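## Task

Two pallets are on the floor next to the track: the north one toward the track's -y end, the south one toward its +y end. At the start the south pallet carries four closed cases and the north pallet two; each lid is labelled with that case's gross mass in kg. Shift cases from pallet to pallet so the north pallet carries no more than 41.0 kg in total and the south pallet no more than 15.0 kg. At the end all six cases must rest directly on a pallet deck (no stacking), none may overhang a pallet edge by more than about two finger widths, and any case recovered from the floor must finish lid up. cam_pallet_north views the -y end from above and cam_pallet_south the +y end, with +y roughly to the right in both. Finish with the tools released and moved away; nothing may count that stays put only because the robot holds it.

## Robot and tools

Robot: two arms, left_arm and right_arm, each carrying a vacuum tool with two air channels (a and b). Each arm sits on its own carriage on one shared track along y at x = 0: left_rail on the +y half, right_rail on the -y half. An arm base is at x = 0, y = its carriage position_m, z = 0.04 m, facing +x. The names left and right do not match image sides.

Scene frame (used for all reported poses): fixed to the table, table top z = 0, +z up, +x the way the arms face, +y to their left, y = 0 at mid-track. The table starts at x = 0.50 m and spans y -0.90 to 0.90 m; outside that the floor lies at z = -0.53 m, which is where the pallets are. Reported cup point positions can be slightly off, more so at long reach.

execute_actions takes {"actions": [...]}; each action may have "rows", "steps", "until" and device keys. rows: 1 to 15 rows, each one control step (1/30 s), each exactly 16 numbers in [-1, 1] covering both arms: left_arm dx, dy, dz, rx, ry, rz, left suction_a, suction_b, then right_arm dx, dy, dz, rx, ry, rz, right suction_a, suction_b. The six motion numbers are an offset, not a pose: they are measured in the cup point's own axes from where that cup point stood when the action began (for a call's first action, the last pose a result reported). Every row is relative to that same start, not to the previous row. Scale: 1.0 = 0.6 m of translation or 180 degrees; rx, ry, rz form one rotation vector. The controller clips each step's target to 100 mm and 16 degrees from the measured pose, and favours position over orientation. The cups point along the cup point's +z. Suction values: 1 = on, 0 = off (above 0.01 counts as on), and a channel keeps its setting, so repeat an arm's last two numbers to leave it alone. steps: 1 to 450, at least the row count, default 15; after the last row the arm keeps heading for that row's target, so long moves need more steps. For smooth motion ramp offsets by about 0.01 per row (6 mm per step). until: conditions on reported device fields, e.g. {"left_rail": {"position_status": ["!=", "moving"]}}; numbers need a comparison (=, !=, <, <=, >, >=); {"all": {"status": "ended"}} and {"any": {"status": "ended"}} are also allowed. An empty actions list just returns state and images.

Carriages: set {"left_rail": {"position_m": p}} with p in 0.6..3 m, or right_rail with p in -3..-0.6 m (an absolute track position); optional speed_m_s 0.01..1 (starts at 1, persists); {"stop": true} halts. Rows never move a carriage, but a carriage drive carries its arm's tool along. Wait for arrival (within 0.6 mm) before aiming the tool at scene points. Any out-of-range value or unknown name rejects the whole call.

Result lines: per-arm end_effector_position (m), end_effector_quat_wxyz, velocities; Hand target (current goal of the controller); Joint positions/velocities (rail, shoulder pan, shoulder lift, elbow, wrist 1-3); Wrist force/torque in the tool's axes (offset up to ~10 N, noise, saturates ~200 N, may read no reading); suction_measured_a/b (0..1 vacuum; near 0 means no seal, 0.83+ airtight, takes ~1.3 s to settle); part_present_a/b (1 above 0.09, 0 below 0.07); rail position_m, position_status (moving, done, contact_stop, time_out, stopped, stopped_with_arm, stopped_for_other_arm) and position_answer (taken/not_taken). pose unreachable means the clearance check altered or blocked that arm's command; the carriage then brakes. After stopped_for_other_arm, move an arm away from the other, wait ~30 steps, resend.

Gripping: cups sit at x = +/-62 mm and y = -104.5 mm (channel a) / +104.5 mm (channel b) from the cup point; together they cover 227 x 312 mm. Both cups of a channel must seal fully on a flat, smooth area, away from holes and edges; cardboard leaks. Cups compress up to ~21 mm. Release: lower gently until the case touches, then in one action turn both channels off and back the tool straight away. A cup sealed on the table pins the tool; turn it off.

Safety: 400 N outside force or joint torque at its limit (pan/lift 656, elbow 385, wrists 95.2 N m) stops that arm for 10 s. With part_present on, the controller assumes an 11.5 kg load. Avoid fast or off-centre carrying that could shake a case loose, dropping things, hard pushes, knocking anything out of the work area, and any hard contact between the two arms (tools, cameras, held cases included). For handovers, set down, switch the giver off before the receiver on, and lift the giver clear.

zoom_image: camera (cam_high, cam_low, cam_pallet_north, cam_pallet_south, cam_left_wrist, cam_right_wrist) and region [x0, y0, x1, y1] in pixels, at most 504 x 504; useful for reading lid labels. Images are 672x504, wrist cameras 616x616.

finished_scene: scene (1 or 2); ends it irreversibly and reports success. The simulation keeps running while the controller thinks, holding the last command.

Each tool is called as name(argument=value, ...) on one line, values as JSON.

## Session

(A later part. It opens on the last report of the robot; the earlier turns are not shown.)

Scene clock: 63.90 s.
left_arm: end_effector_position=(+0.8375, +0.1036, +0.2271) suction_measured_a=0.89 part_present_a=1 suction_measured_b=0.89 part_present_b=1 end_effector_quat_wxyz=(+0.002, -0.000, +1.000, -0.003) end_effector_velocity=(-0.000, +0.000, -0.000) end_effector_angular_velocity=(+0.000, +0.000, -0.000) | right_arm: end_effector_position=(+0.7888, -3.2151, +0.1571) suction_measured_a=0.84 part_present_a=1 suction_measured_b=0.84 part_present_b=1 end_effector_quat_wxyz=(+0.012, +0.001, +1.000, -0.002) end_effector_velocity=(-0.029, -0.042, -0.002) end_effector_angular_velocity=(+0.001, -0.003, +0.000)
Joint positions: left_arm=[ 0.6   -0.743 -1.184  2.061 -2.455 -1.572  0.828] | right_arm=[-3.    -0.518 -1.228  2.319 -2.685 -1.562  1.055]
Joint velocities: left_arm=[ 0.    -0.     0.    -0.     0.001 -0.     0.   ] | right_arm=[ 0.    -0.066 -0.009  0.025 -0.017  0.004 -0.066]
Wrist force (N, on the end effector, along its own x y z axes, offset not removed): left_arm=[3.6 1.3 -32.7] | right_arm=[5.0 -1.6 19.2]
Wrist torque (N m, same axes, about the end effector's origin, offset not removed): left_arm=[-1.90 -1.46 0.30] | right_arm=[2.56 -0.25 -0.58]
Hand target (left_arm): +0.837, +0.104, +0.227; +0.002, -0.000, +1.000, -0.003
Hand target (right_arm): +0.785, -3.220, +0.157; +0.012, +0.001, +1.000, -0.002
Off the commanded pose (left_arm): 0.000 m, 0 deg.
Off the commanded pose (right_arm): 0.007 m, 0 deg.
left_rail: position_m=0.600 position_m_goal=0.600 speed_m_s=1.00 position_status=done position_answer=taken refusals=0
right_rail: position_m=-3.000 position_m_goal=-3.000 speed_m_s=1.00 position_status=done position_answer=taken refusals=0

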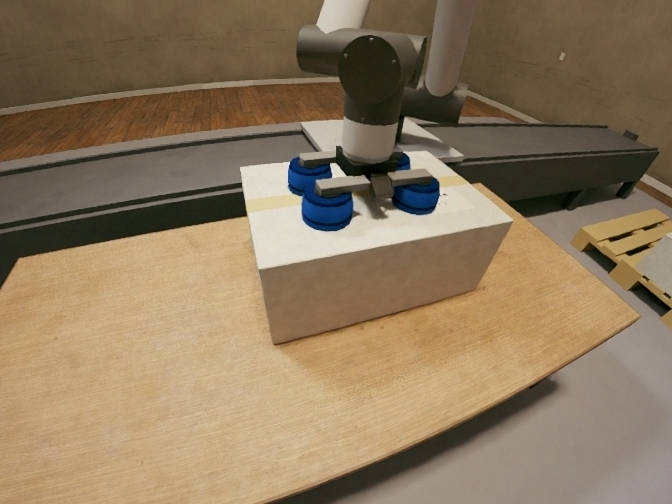

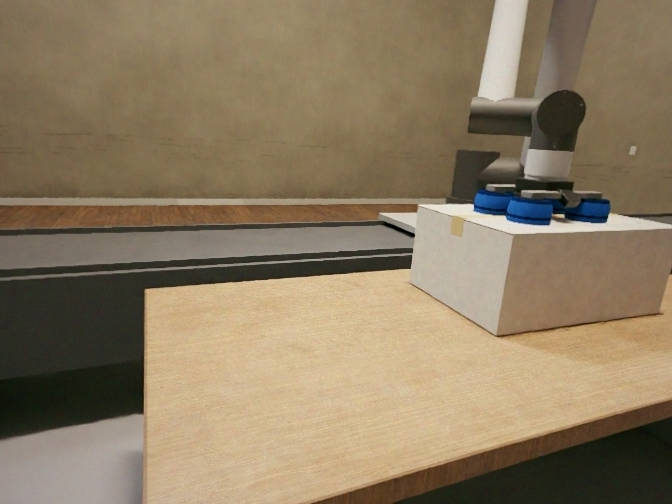

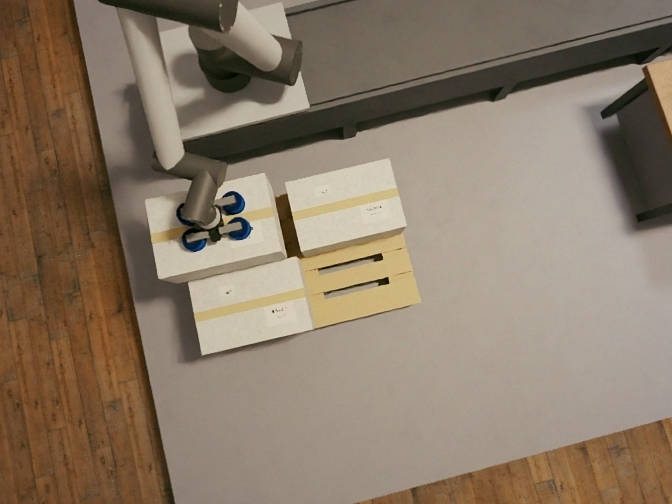

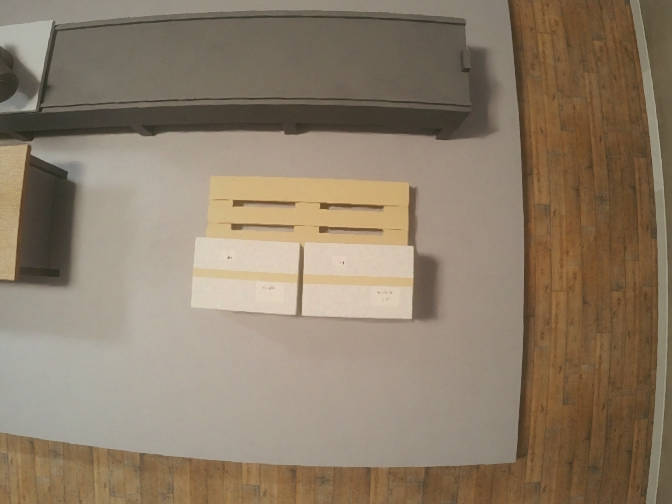

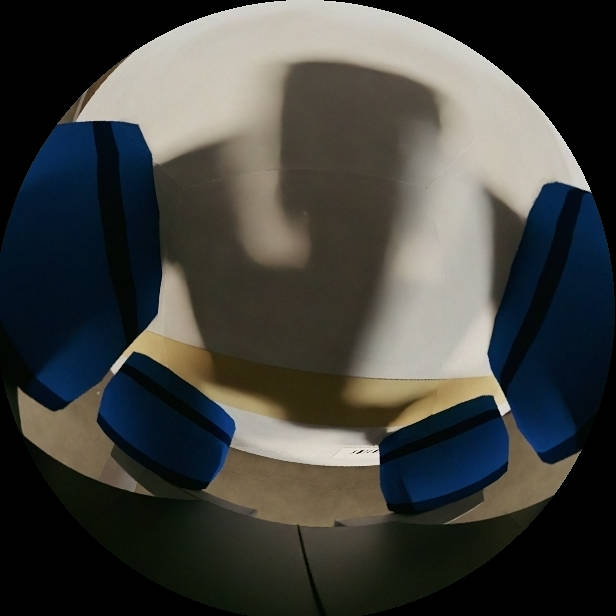

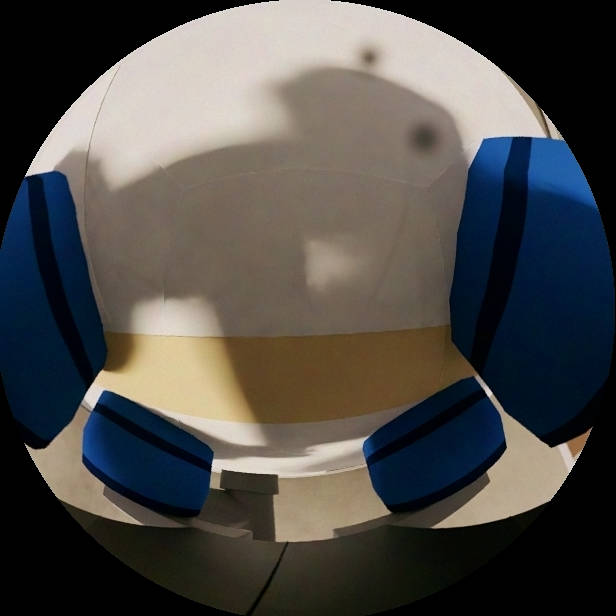

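execute_actions(actions=[{"rows":[[0,0,0.002,0,0,0,1,1,-0.004,0.02,0,0,0.0075,0,1,1],[0,0,0.003,0,0,0,1,1,-0.008,0.04,0,0,0.0075,0,1,1],[0,0,0.004,0,0,0,1,1,-0.008,0.05,0,0,0.0075,0,1,1]],"steps":10},{"rows":[[0,0,0,0,0,0,1,1,0,0,0.02,0,0,0,1,1],[0,0,0,0,0,0,1,1,0,0,0.04,0,0,0,1,1],[0,0,0,0,0,0,1,1,0,0,0.06,0,0,0,1,1],[0,0,0,0,0,0,1,1,0,0,0.08,0,0,0,1,1],[0,0,0,0,0,0,1,1,0,0,0.10,0,0,0,1,1],[0,0,0,0,0,0,1,1,0,0,0.12,0,0,0,1,1],[0,0,0,0,0,0,1,1,0,0,0.13,0,0,0,1,1]],"steps":14}])

zoom_image(camera="cam_pallet_north", region=[120, 140, 430, 370])

Scene clock: 66.23 s.
left_arm: end_effector_position=(+0.8377, +0.1034, +0.2255) suction_measured_a=0.89 part_present_a=1 suction_measured_b=0.89 part_present_b=1 end_effector_quat_wxyz=(+0.002, -0.000, +1.000, -0.003) end_effector_velocity=(-0.000, +0.000, +0.000) end_effector_angular_velocity=(+0.000, +0.000, +0.000) | right_arm: end_effector_position=(+0.7913, -3.1905, +0.0885) suction_measured_a=0.84 part_present_a=1 suction_measured_b=0.84 part_present_b=1 end_effector_quat_wxyz=(+0.001, +0.001, +1.000, -0.002) end_effector_velocity=(+0.007, -0.004, -0.070) end_effector_angular_velocity=(-0.005, -0.009, -0.001)
Joint positions: left_arm=[ 0.6   -0.743 -1.182  2.061 -2.457 -1.572  0.828] | right_arm=[-3.    -0.485 -1.131  2.335 -2.778 -1.573  1.087]
Joint velocities: left_arm=[ 0. -0. -0.  0.  0.  0. -0.] | right_arm=[ 0.    -0.001  0.111  0.008 -0.129 -0.    -0.   ]
Wrist force (N, on the end effector, along its own x y z axes, offset not removed): left_arm=[-5.2 -21.3 -136.9] | right_arm=[3.7 0.5 21.0]
Wrist torque (N m, same axes, about the end effector's origin, offset not removed): left_arm=[-22.85 15.50 -0.97] | right_arm=[2.57 -0.19 -0.10]
Hand target (left_arm): +0.838, +0.103, +0.226; +0.002, -0.000, +1.000, -0.003
Hand target (right_arm): +0.792, -3.191, +0.079; +0.002, +0.001, +1.000, -0.002
Off the commanded pose (left_arm): 0.000 m, 0 deg.
Off the commanded pose (right_arm): 0.010 m, 0 deg.
left_rail: position_m=0.600 position_m_goal=0.600 speed_m_s=1.00 position_status=done position_answer=taken refusals=0
right_rail: position_m=-3.000 position_m_goal=-3.000 speed_m_s=1.00 position_status=done position_answer=taken refusals=0

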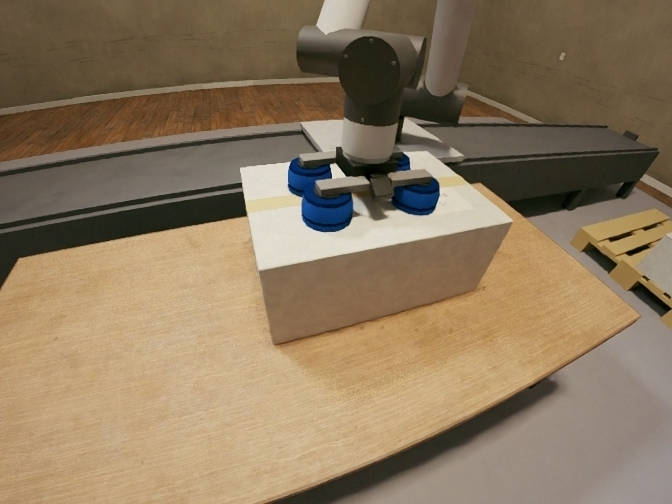

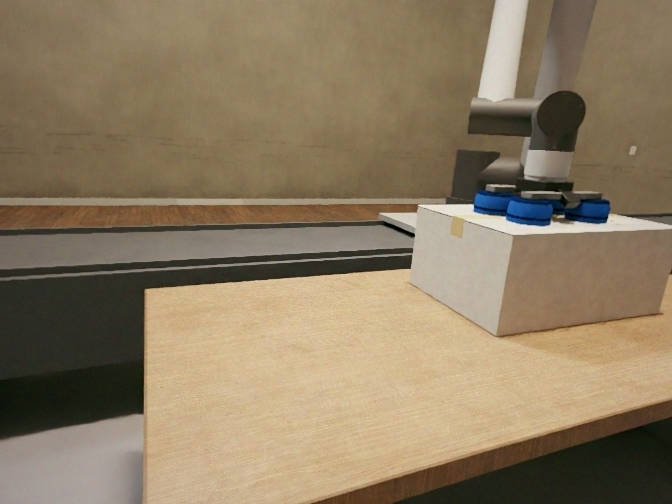

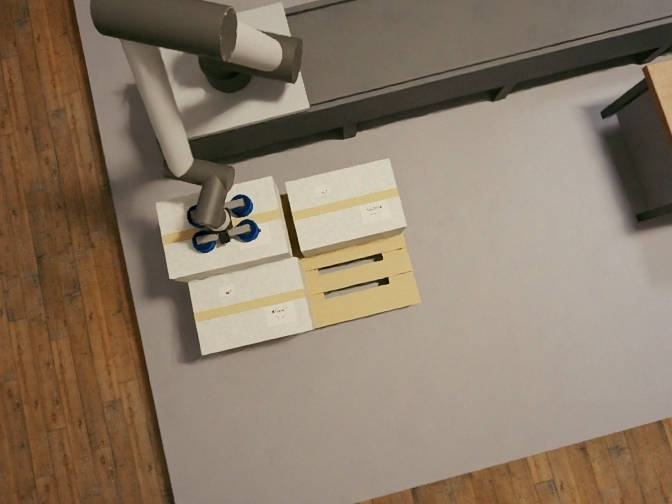

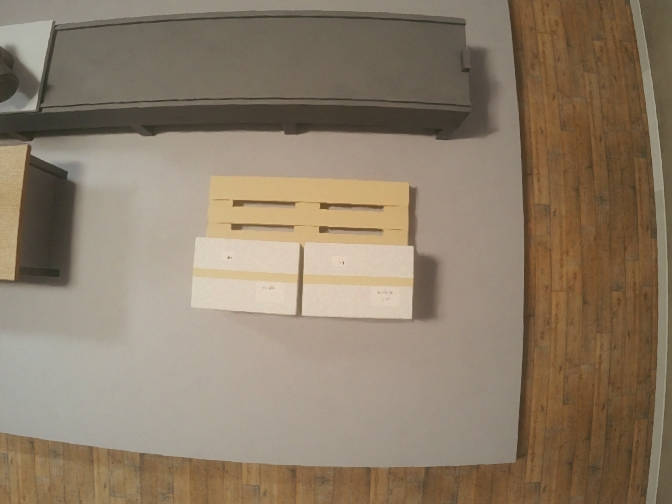

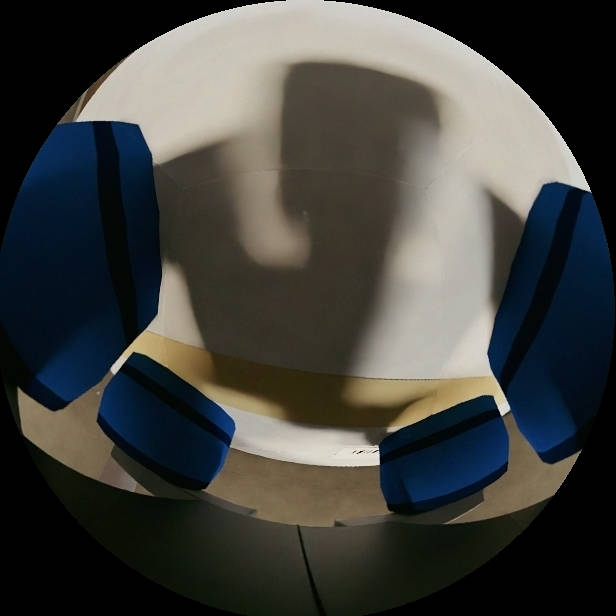

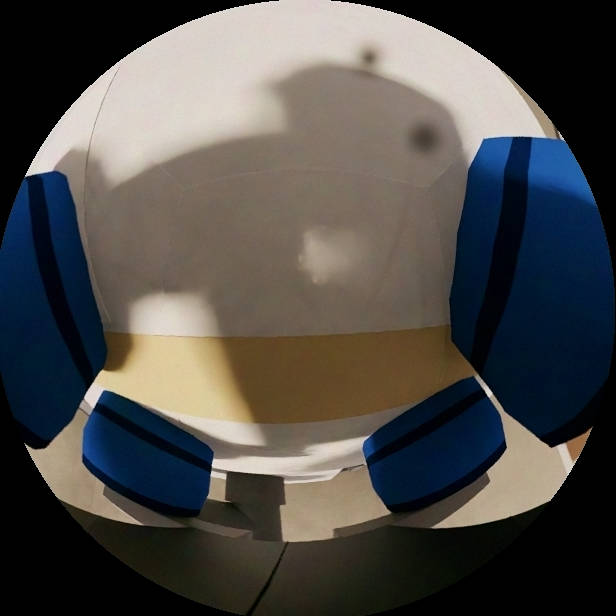

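Region (120, 140, 430, 370) of cam_pallet_north's 672x504 image, scaled by 1.626, with more detail than that image has; it fills the top 374 rows of this view, and the rest is white.

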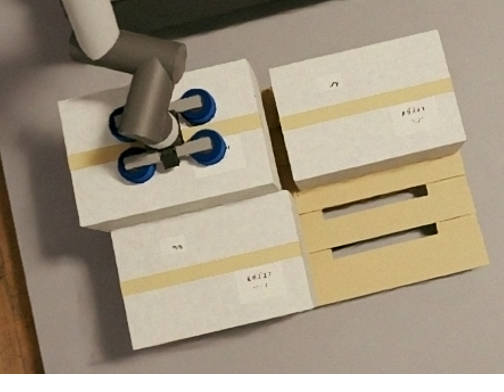

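execute_actions(actions=[{"rows":[[0,0,-0.1,0,0,0,0,0,0,0,0.04,0,0,0,1,1],[0,0,-0.2,0,0,0,0,0,0,0,0.07,0,0,0,1,1],[0,0,-0.3,0,0,0,0,0,0,0,0.10,0,0,0,1,1],[0,0,-0.3,0,0,0,0,0,0,0,0.13,0,0,0,1,1],[0,0,-0.3,0,0,0,0,0,0,0,0.16,0,0,0,1,1],[0,0,-0.3,0,0,0,0,0,0,0,0.19,0,0,0,1,1],[0,0,-0.3,0,0,0,0,0,0,0,0.22,0,0,0,1,1],[0,0,-0.3,0,0,0,0,0,0,0,0.25,0,0,0,1,1],[0,0,-0.3,0,0,0,0,0,0,0,0.28,0,0,0,1,1],[0,0,-0.3,0,0,0,0,0,0,0,0.31,0,0,0,1,1],[0,0,-0.3,0,0,0,0,0,0,0,0.33,0,0,0,1,1],[0,0,-0.3,0,0,0,0,0,0,0,0.35,0,0,0,1,1]],"steps":18},{"left_rail":{"position_m":1.6},"rows":[[0,0.5,0,0,0,0,0,0,0,0,0,0,0,0,1,1]],"steps":2}])

zoom_image(camera="cam_pallet_north", region=[120, 140, 430, 370])

Scene clock: 67.37 s.
left_arm: end_effector_position=(+0.8373, +0.1075, +0.4014) suction_measured_a=0.00 part_present_a=0 suction_measured_b=0.00 part_present_b=0 end_effector_quat_wxyz=(+0.004, -0.000, +1.000, -0.004) end_effector_velocity=(+0.004, +0.241, +0.053) end_effector_angular_velocity=(-0.043, -0.050, -0.007) | right_arm: end_effector_position=(+0.7876, -3.1898, -0.1038) suction_measured_a=0.84 part_present_a=1 suction_measured_b=0.84 part_present_b=1 end_effector_quat_wxyz=(-0.001, +0.001, +1.000, -0.000) end_effector_velocity=(-0.004, +0.002, -0.038) end_effector_angular_velocity=(+0.005, +0.010, -0.001)
Joint positions: left_arm=[ 0.6   -0.74  -1.339  1.966 -2.208 -1.572  0.831] | right_arm=[-3.    -0.487 -0.83   2.34  -3.079 -1.573  1.086]
Joint velocities: left_arm=[ 0.025  0.171 -0.16   0.143 -0.049 -0.     0.178] | right_arm=[ 0.    -0.     0.058 -0.006 -0.04  -0.     0.001]
Wrist force (N, on the end effector, along its own x y z axes, offset not removed): left_arm=[2.5 -18.6 1.5] | right_arm=[-20.7 -6.2 70.2]
Wrist torque (N m, same axes, about the end effector's origin, offset not removed): left_arm=[-2.14 -0.20 0.34] | right_arm=[4.15 -2.83 -0.23]
Hand target (left_arm): +0.834, +0.204, +0.396; +0.003, -0.001, +1.000, -0.003
Hand target (right_arm): +0.786, -3.189, -0.095; -0.002, +0.001, +1.000, -0.000
Off the commanded pose (left_arm): 0.297 m, 0 deg; position clipped at the last step of the last action.
Off the commanded pose (right_arm): 0.009 m, 0 deg.
left_rail: position_m=0.600 position_m_goal=1.600 speed_m_s=1.00 position_status=moving position_answer=taken refusals=0
right_rail: position_m=-3.000 position_m_goal=-3.000 speed_m_s=1.00 position_status=done position_answer=taken refusals=0

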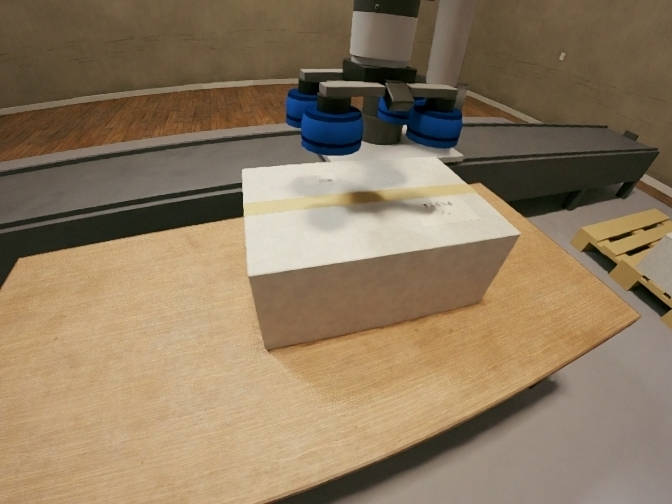

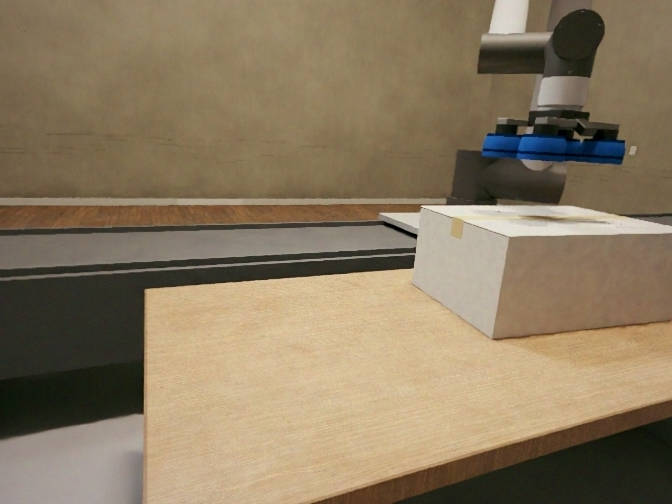

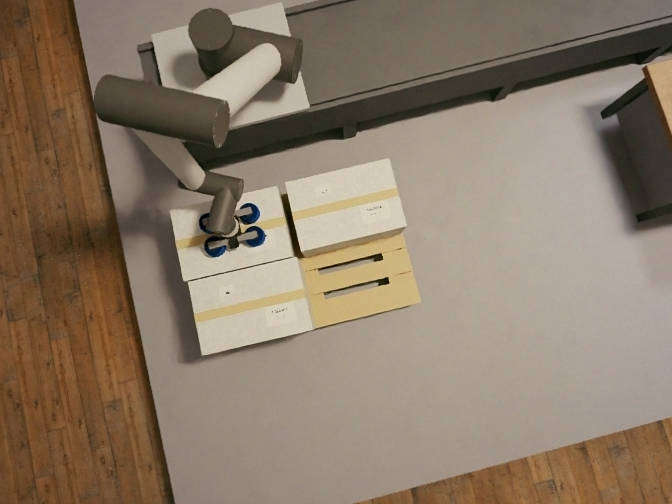

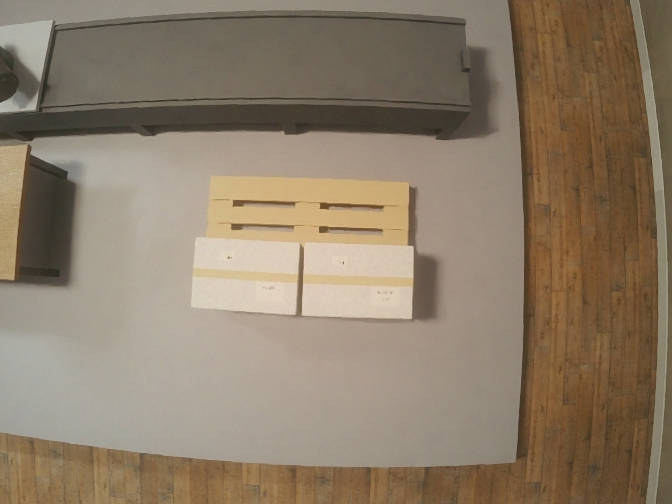

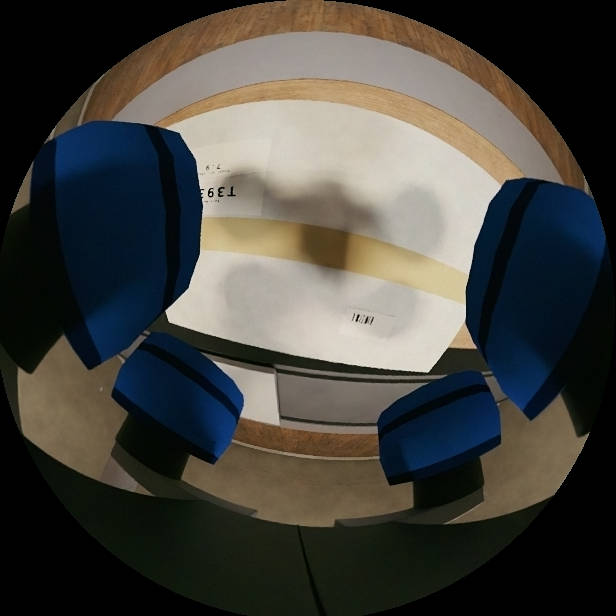

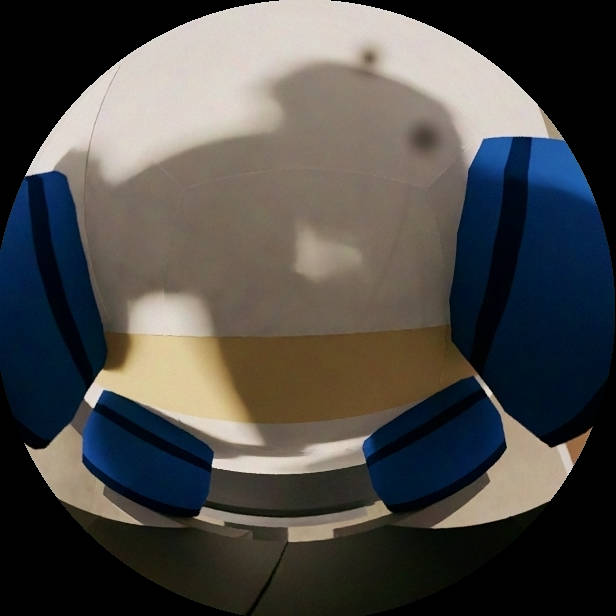

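Region (120, 140, 430, 370) of cam_pallet_north's 672x504 image, scaled by 1.626, with more detail than that image has; it fills the top 374 rows of this view, and the rest is white.

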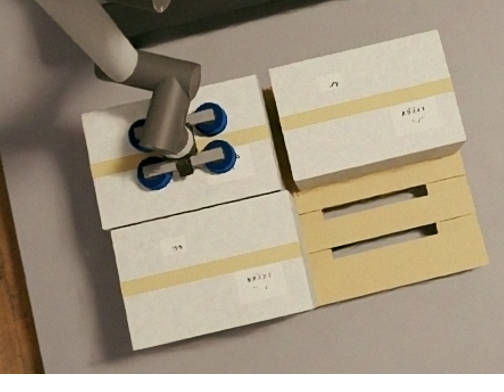

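execute_actions(actions=[{"rows":[[0,0,0,0,0,0,0,0,0.01,0,0,0,0,0,1,1],[0,0,0,0,0,0,0,0,0.02,0,0,0,0,0,1,1]],"steps":8}])

Scene clock: 67.87 s.
left_arm: end_effector_position=(+0.8356, +0.4001, +0.4005) suction_measured_a=0.00 part_present_a=0 suction_measured_b=0.00 part_present_b=0 end_effector_quat_wxyz=(+0.003, +0.000, +1.000, -0.004) end_effector_velocity=(+0.005, +0.852, +0.009) end_effector_angular_velocity=(-0.004, -0.003, -0.002) | right_arm: end_effector_position=(+0.7782, -3.1896, -0.1021) suction_measured_a=0.84 part_present_a=1 suction_measured_b=0.84 part_present_b=1 end_effector_quat_wxyz=(-0.002, +0.001, +1.000, -0.000) end_effector_velocity=(-0.021, -0.001, -0.013) end_effector_angular_velocity=(-0.002, -0.003, -0.000)
Joint positions: left_arm=[ 0.873 -0.725 -1.35   1.982 -2.213 -1.572  0.846] | right_arm=[-3.    -0.492 -0.833  2.353 -3.087 -1.573  1.081]
Joint velocities: left_arm=[ 1.003 -0.117  0.075 -0.113  0.033 -0.    -0.115] | right_arm=[ 0.    -0.014  0.021  0.027 -0.051 -0.    -0.014]
Wrist force (N, on the end effector, along its own x y z axes, offset not removed): left_arm=[5.2 -6.7 0.3] | right_arm=[2.7 1.7 16.4]
Wrist torque (N m, same axes, about the end effector's origin, offset not removed): left_arm=[-0.97 -0.58 0.36] | right_arm=[2.15 -0.22 -0.52]
Hand target (left_arm): +0.837, +0.441, +0.401; +0.004, +0.000, +1.000, -0.004
Hand target (right_arm): +0.776, -3.190, -0.104; -0.001, +0.001, +1.000, -0.000
Off the commanded pose (left_arm): 0.020 m, 0 deg.
Off the commanded pose (right_arm): 0.003 m, 0 deg.
left_rail: position_m=0.873 position_m_goal=1.600 speed_m_s=1.00 position_status=moving position_answer=taken refusals=0
right_rail: position_m=-3.000 position_m_goal=-3.000 speed_m_s=1.00 position_status=done position_answer=taken refusals=0

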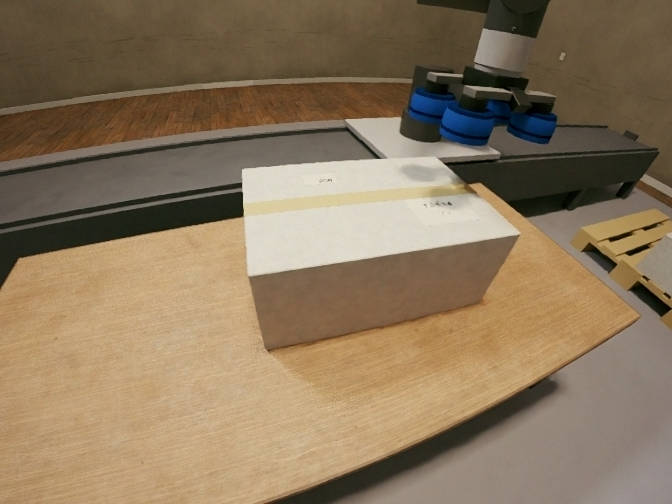

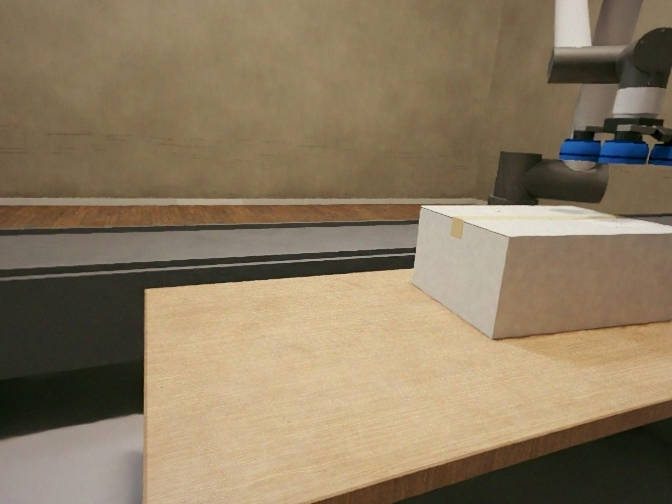

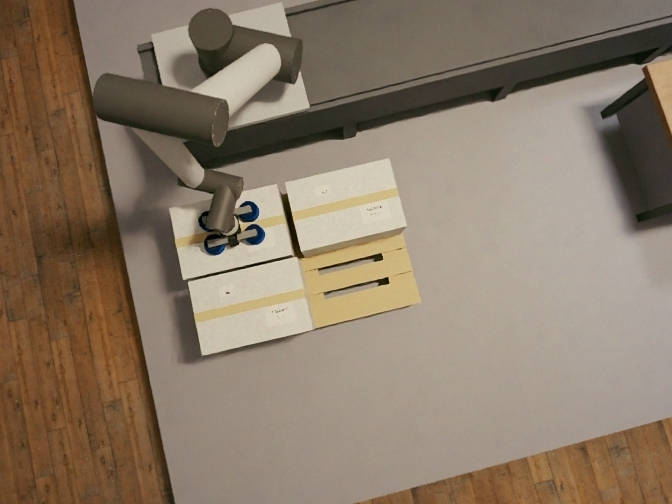

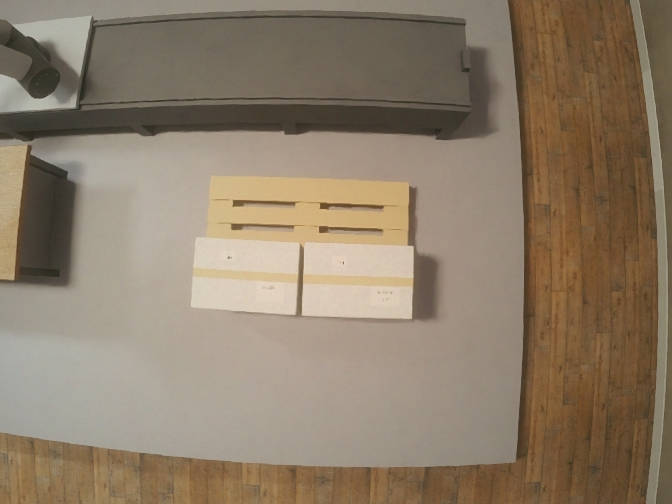

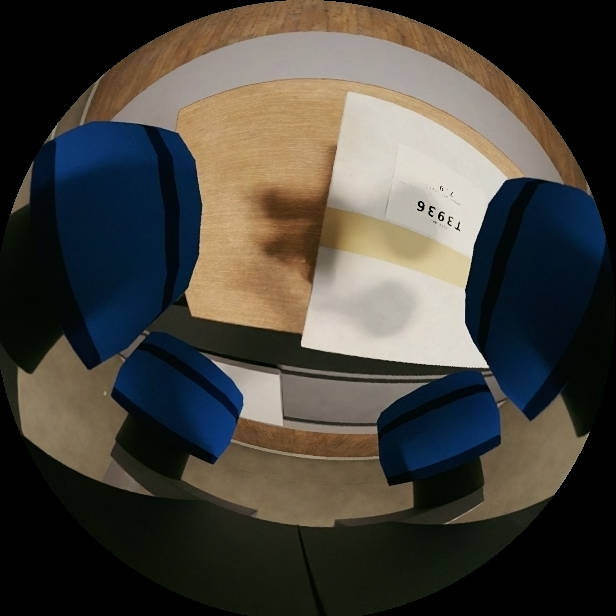

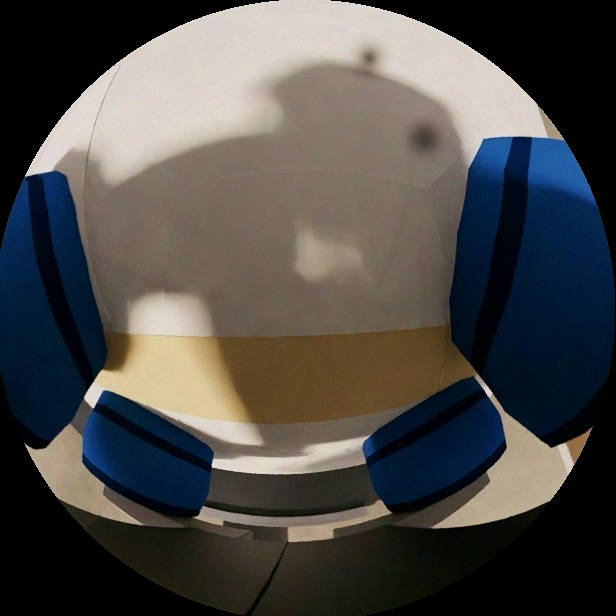

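execute_actions(actions=[])

Scene clock: 70.93 s.
left_arm: end_effector_position=(+0.8367, +1.1076, +0.4014) suction_measured_a=0.00 part_present_a=0 suction_measured_b=0.00 part_present_b=0 end_effector_quat_wxyz=(+0.004, +0.000, +1.000, -0.004) end_effector_velocity=(+0.000, +0.000, +0.000) end_effector_angular_velocity=(-0.000, -0.000, +0.000) | right_arm: end_effector_position=(+0.7756, -3.1898, -0.1038) suction_measured_a=0.84 part_present_a=1 suction_measured_b=0.84 part_present_b=1 end_effector_quat_wxyz=(-0.001, +0.001, +1.000, -0.000) end_effector_velocity=(+0.000, +0.000, +0.000) end_effector_angular_velocity=(+0.000, -0.000, +0.000)
Joint positions: left_arm=[ 1.6   -0.74  -1.34   1.967 -2.209 -1.572  0.831] | right_arm=[-3.    -0.494 -0.831  2.356 -3.094 -1.573  1.079]
Joint velocities: left_arm=[ 0.  0. -0.  0.  0. -0.  0.] | right_arm=[ 0. -0. -0.  0. -0.  0. -0.]
Wrist force (N, on the end effector, along its own x y z axes, offset not removed): left_arm=[5.6 -1.6 3.6] | right_arm=[1.2 2.3 18.4]
Wrist torque (N m, same axes, about the end effector's origin, offset not removed): left_arm=[-0.41 -0.68 0.32] | right_arm=[2.53 -0.36 -0.40]
Hand target (left_arm): +0.837, +1.108, +0.401; +0.004, +0.000, +1.000, -0.004
Hand target (right_arm): +0.776, -3.190, -0.104; -0.001, +0.001, +1.000, -0.000
Off the commanded pose (left_arm): 0.001 m, 0 deg.
Off the commanded pose (right_arm): 0.000 m, 0 deg.
left_rail: position_m=1.600 position_m_goal=1.600 speed_m_s=1.00 position_status=done position_answer=taken refusals=0
right_rail: position_m=-3.000 position_m_goal=-3.000 speed_m_s=1.00 position_status=done position_answer=taken refusals=0

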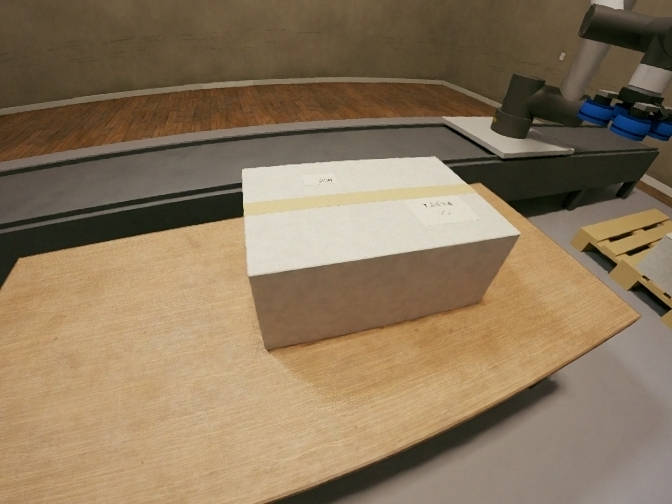

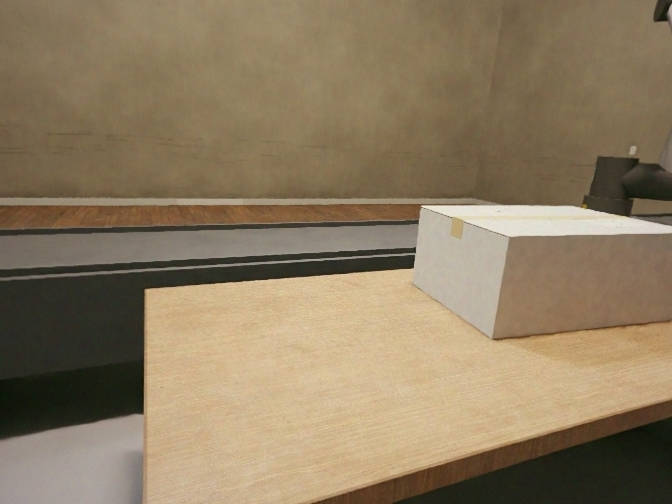

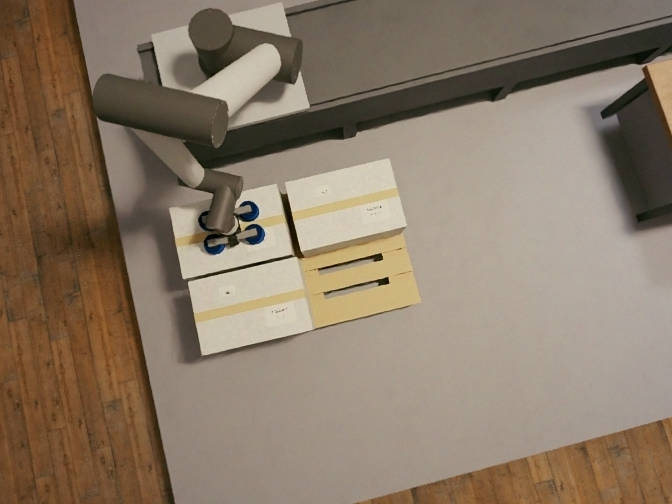

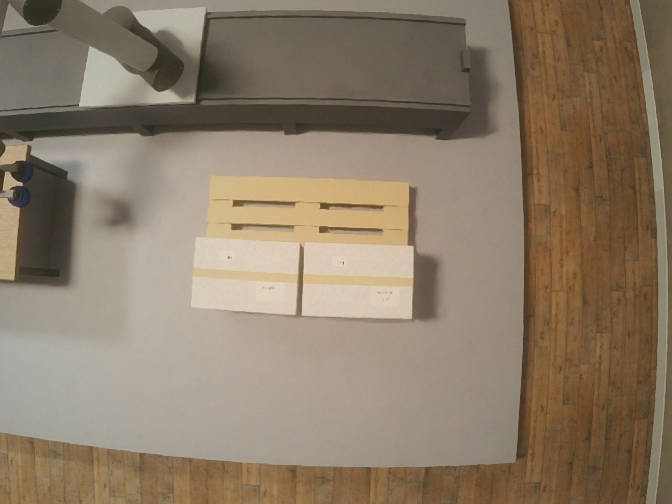

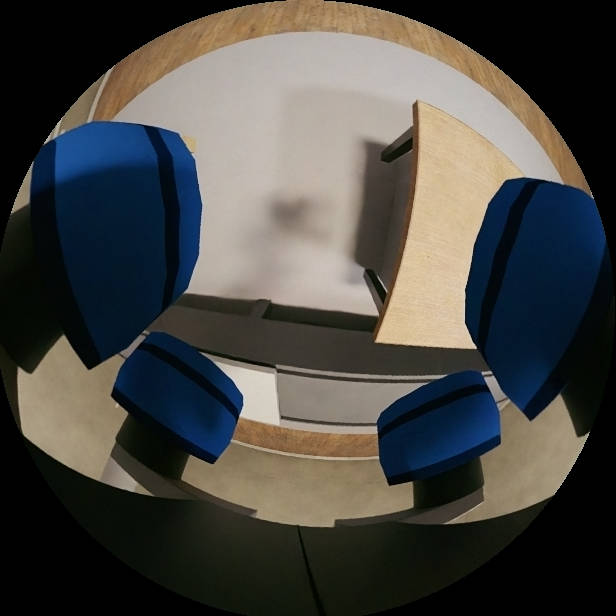

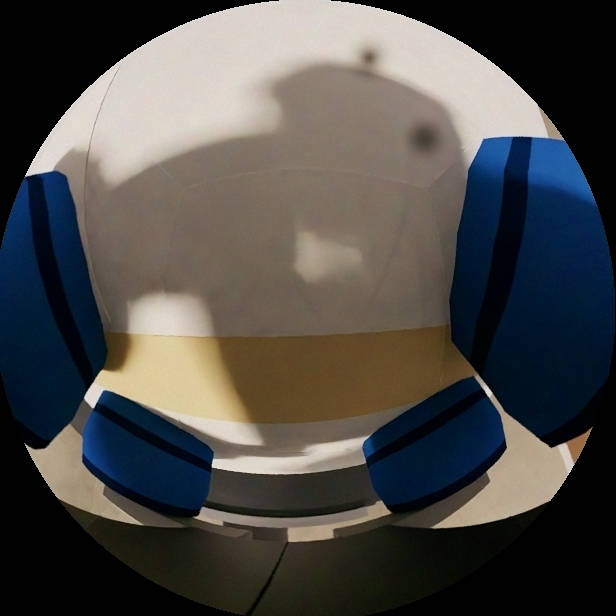

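execute_actions(actions=[{"rows":[[0,0,0,0,0,0,0,0,0,0,0.015,0,0,0,1,1],[0,0,0,0,0,0,0,0,0,0,0.03,0,0,0,1,1],[0,0,0,0,0,0,0,0,0,0,0.045,0,0,0,1,1],[0,0,0,0,0,0,0,0,0,0,0.058,0,0,0,1,1]],"steps":14}])

Scene clock: 71.63 s.
left_arm: end_effector_position=(+0.8367, +1.1076, +0.4014) suction_measured_a=0.00 part_present_a=0 suction_measured_b=0.00 part_present_b=0 end_effector_quat_wxyz=(+0.004, +0.000, +1.000, -0.004) end_effector_velocity=(-0.000, +0.000, +0.000) end_effector_angular_velocity=(-0.000, -0.000, -0.000) | right_arm: end_effector_position=(+0.7754, -3.1898, -0.1360) suction_measured_a=0.84 part_present_a=1 suction_measured_b=0.84 part_present_b=1 end_effector_quat_wxyz=(-0.002, +0.001, +1.000, -0.000) end_effector_velocity=(+0.001, -0.001, -0.019) end_effector_angular_velocity=(-0.001, -0.002, -0.000)
Joint positions: left_arm=[ 1.6   -0.74  -1.34   1.967 -2.209 -1.572  0.831] | right_arm=[-3.    -0.494 -0.778  2.349 -3.139 -1.573  1.079]
Joint velocities: left_arm=[ 0. -0. -0.  0. -0.  0.  0.] | right_arm=[ 0.     0.     0.032 -0.007 -0.027 -0.     0.   ]
Wrist force (N, on the end effector, along its own x y z axes, offset not removed): left_arm=[4.5 -1.4 1.7] | right_arm=[2.7 -1.1 16.5]
Wrist torque (N m, same axes, about the end effector's origin, offset not removed): left_arm=[-0.45 -0.49 0.36] | right_arm=[2.20 -0.57 -0.56]
Hand target (left_arm): +0.837, +1.108, +0.401; +0.004, +0.000, +1.000, -0.004
Hand target (right_arm): +0.776, -3.190, -0.138; -0.001, +0.001, +1.000, -0.000
Off the commanded pose (left_arm): 0.000 m, 0 deg.
Off the commanded pose (right_arm): 0.003 m, 0 deg.
left_rail: position_m=1.600 position_m_goal=1.600 speed_m_s=1.00 position_status=done position_answer=taken refusals=0
right_rail: position_m=-3.000 position_m_goal=-3.000 speed_m_s=1.00 position_status=done position_answer=taken refusals=0

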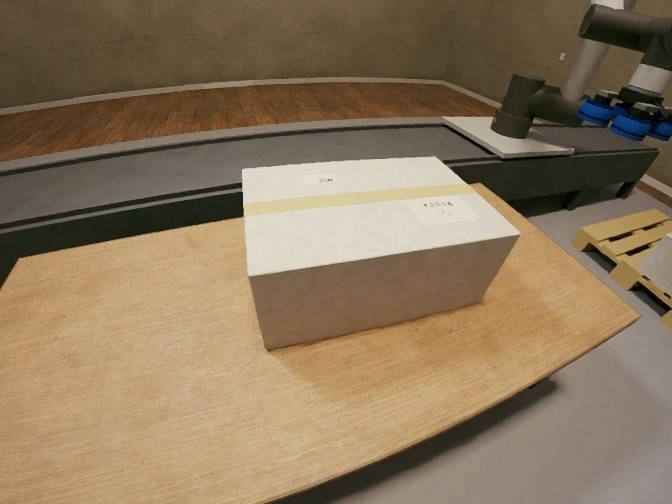

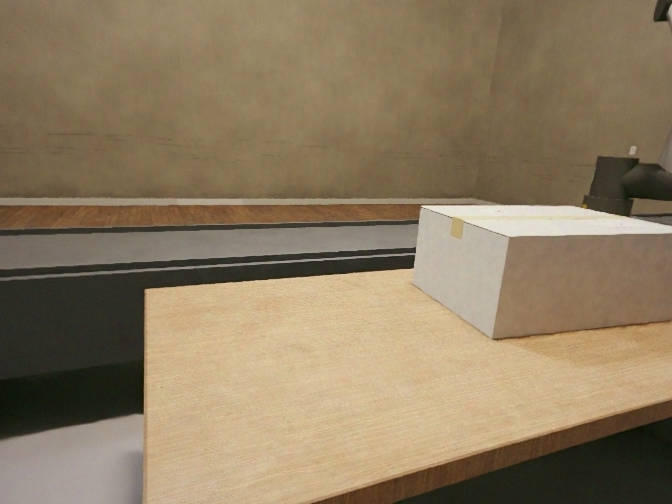

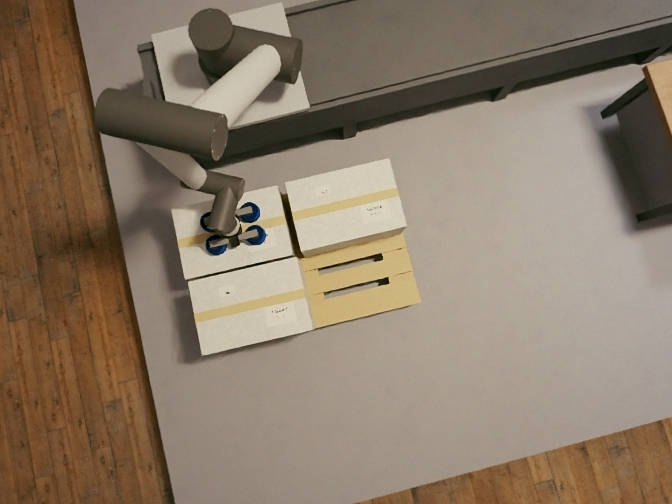

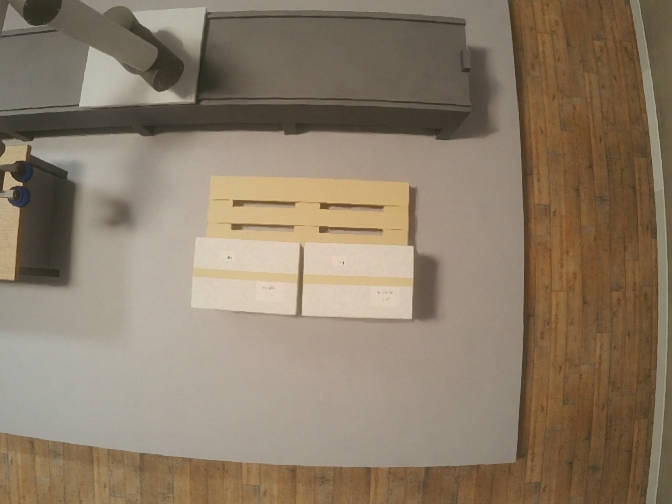

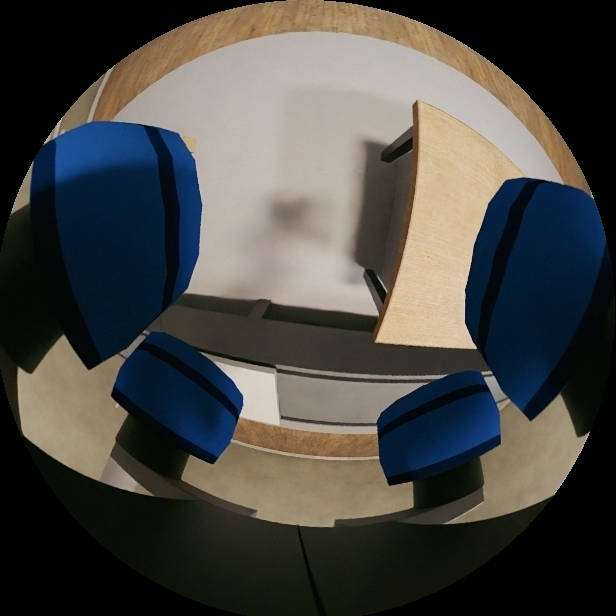

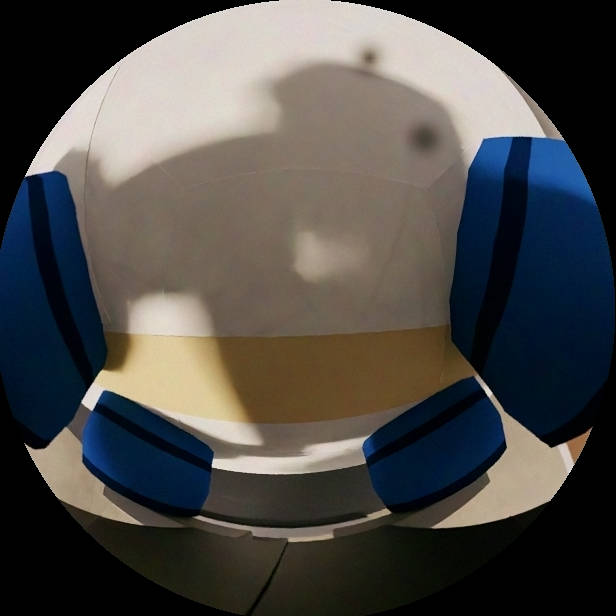

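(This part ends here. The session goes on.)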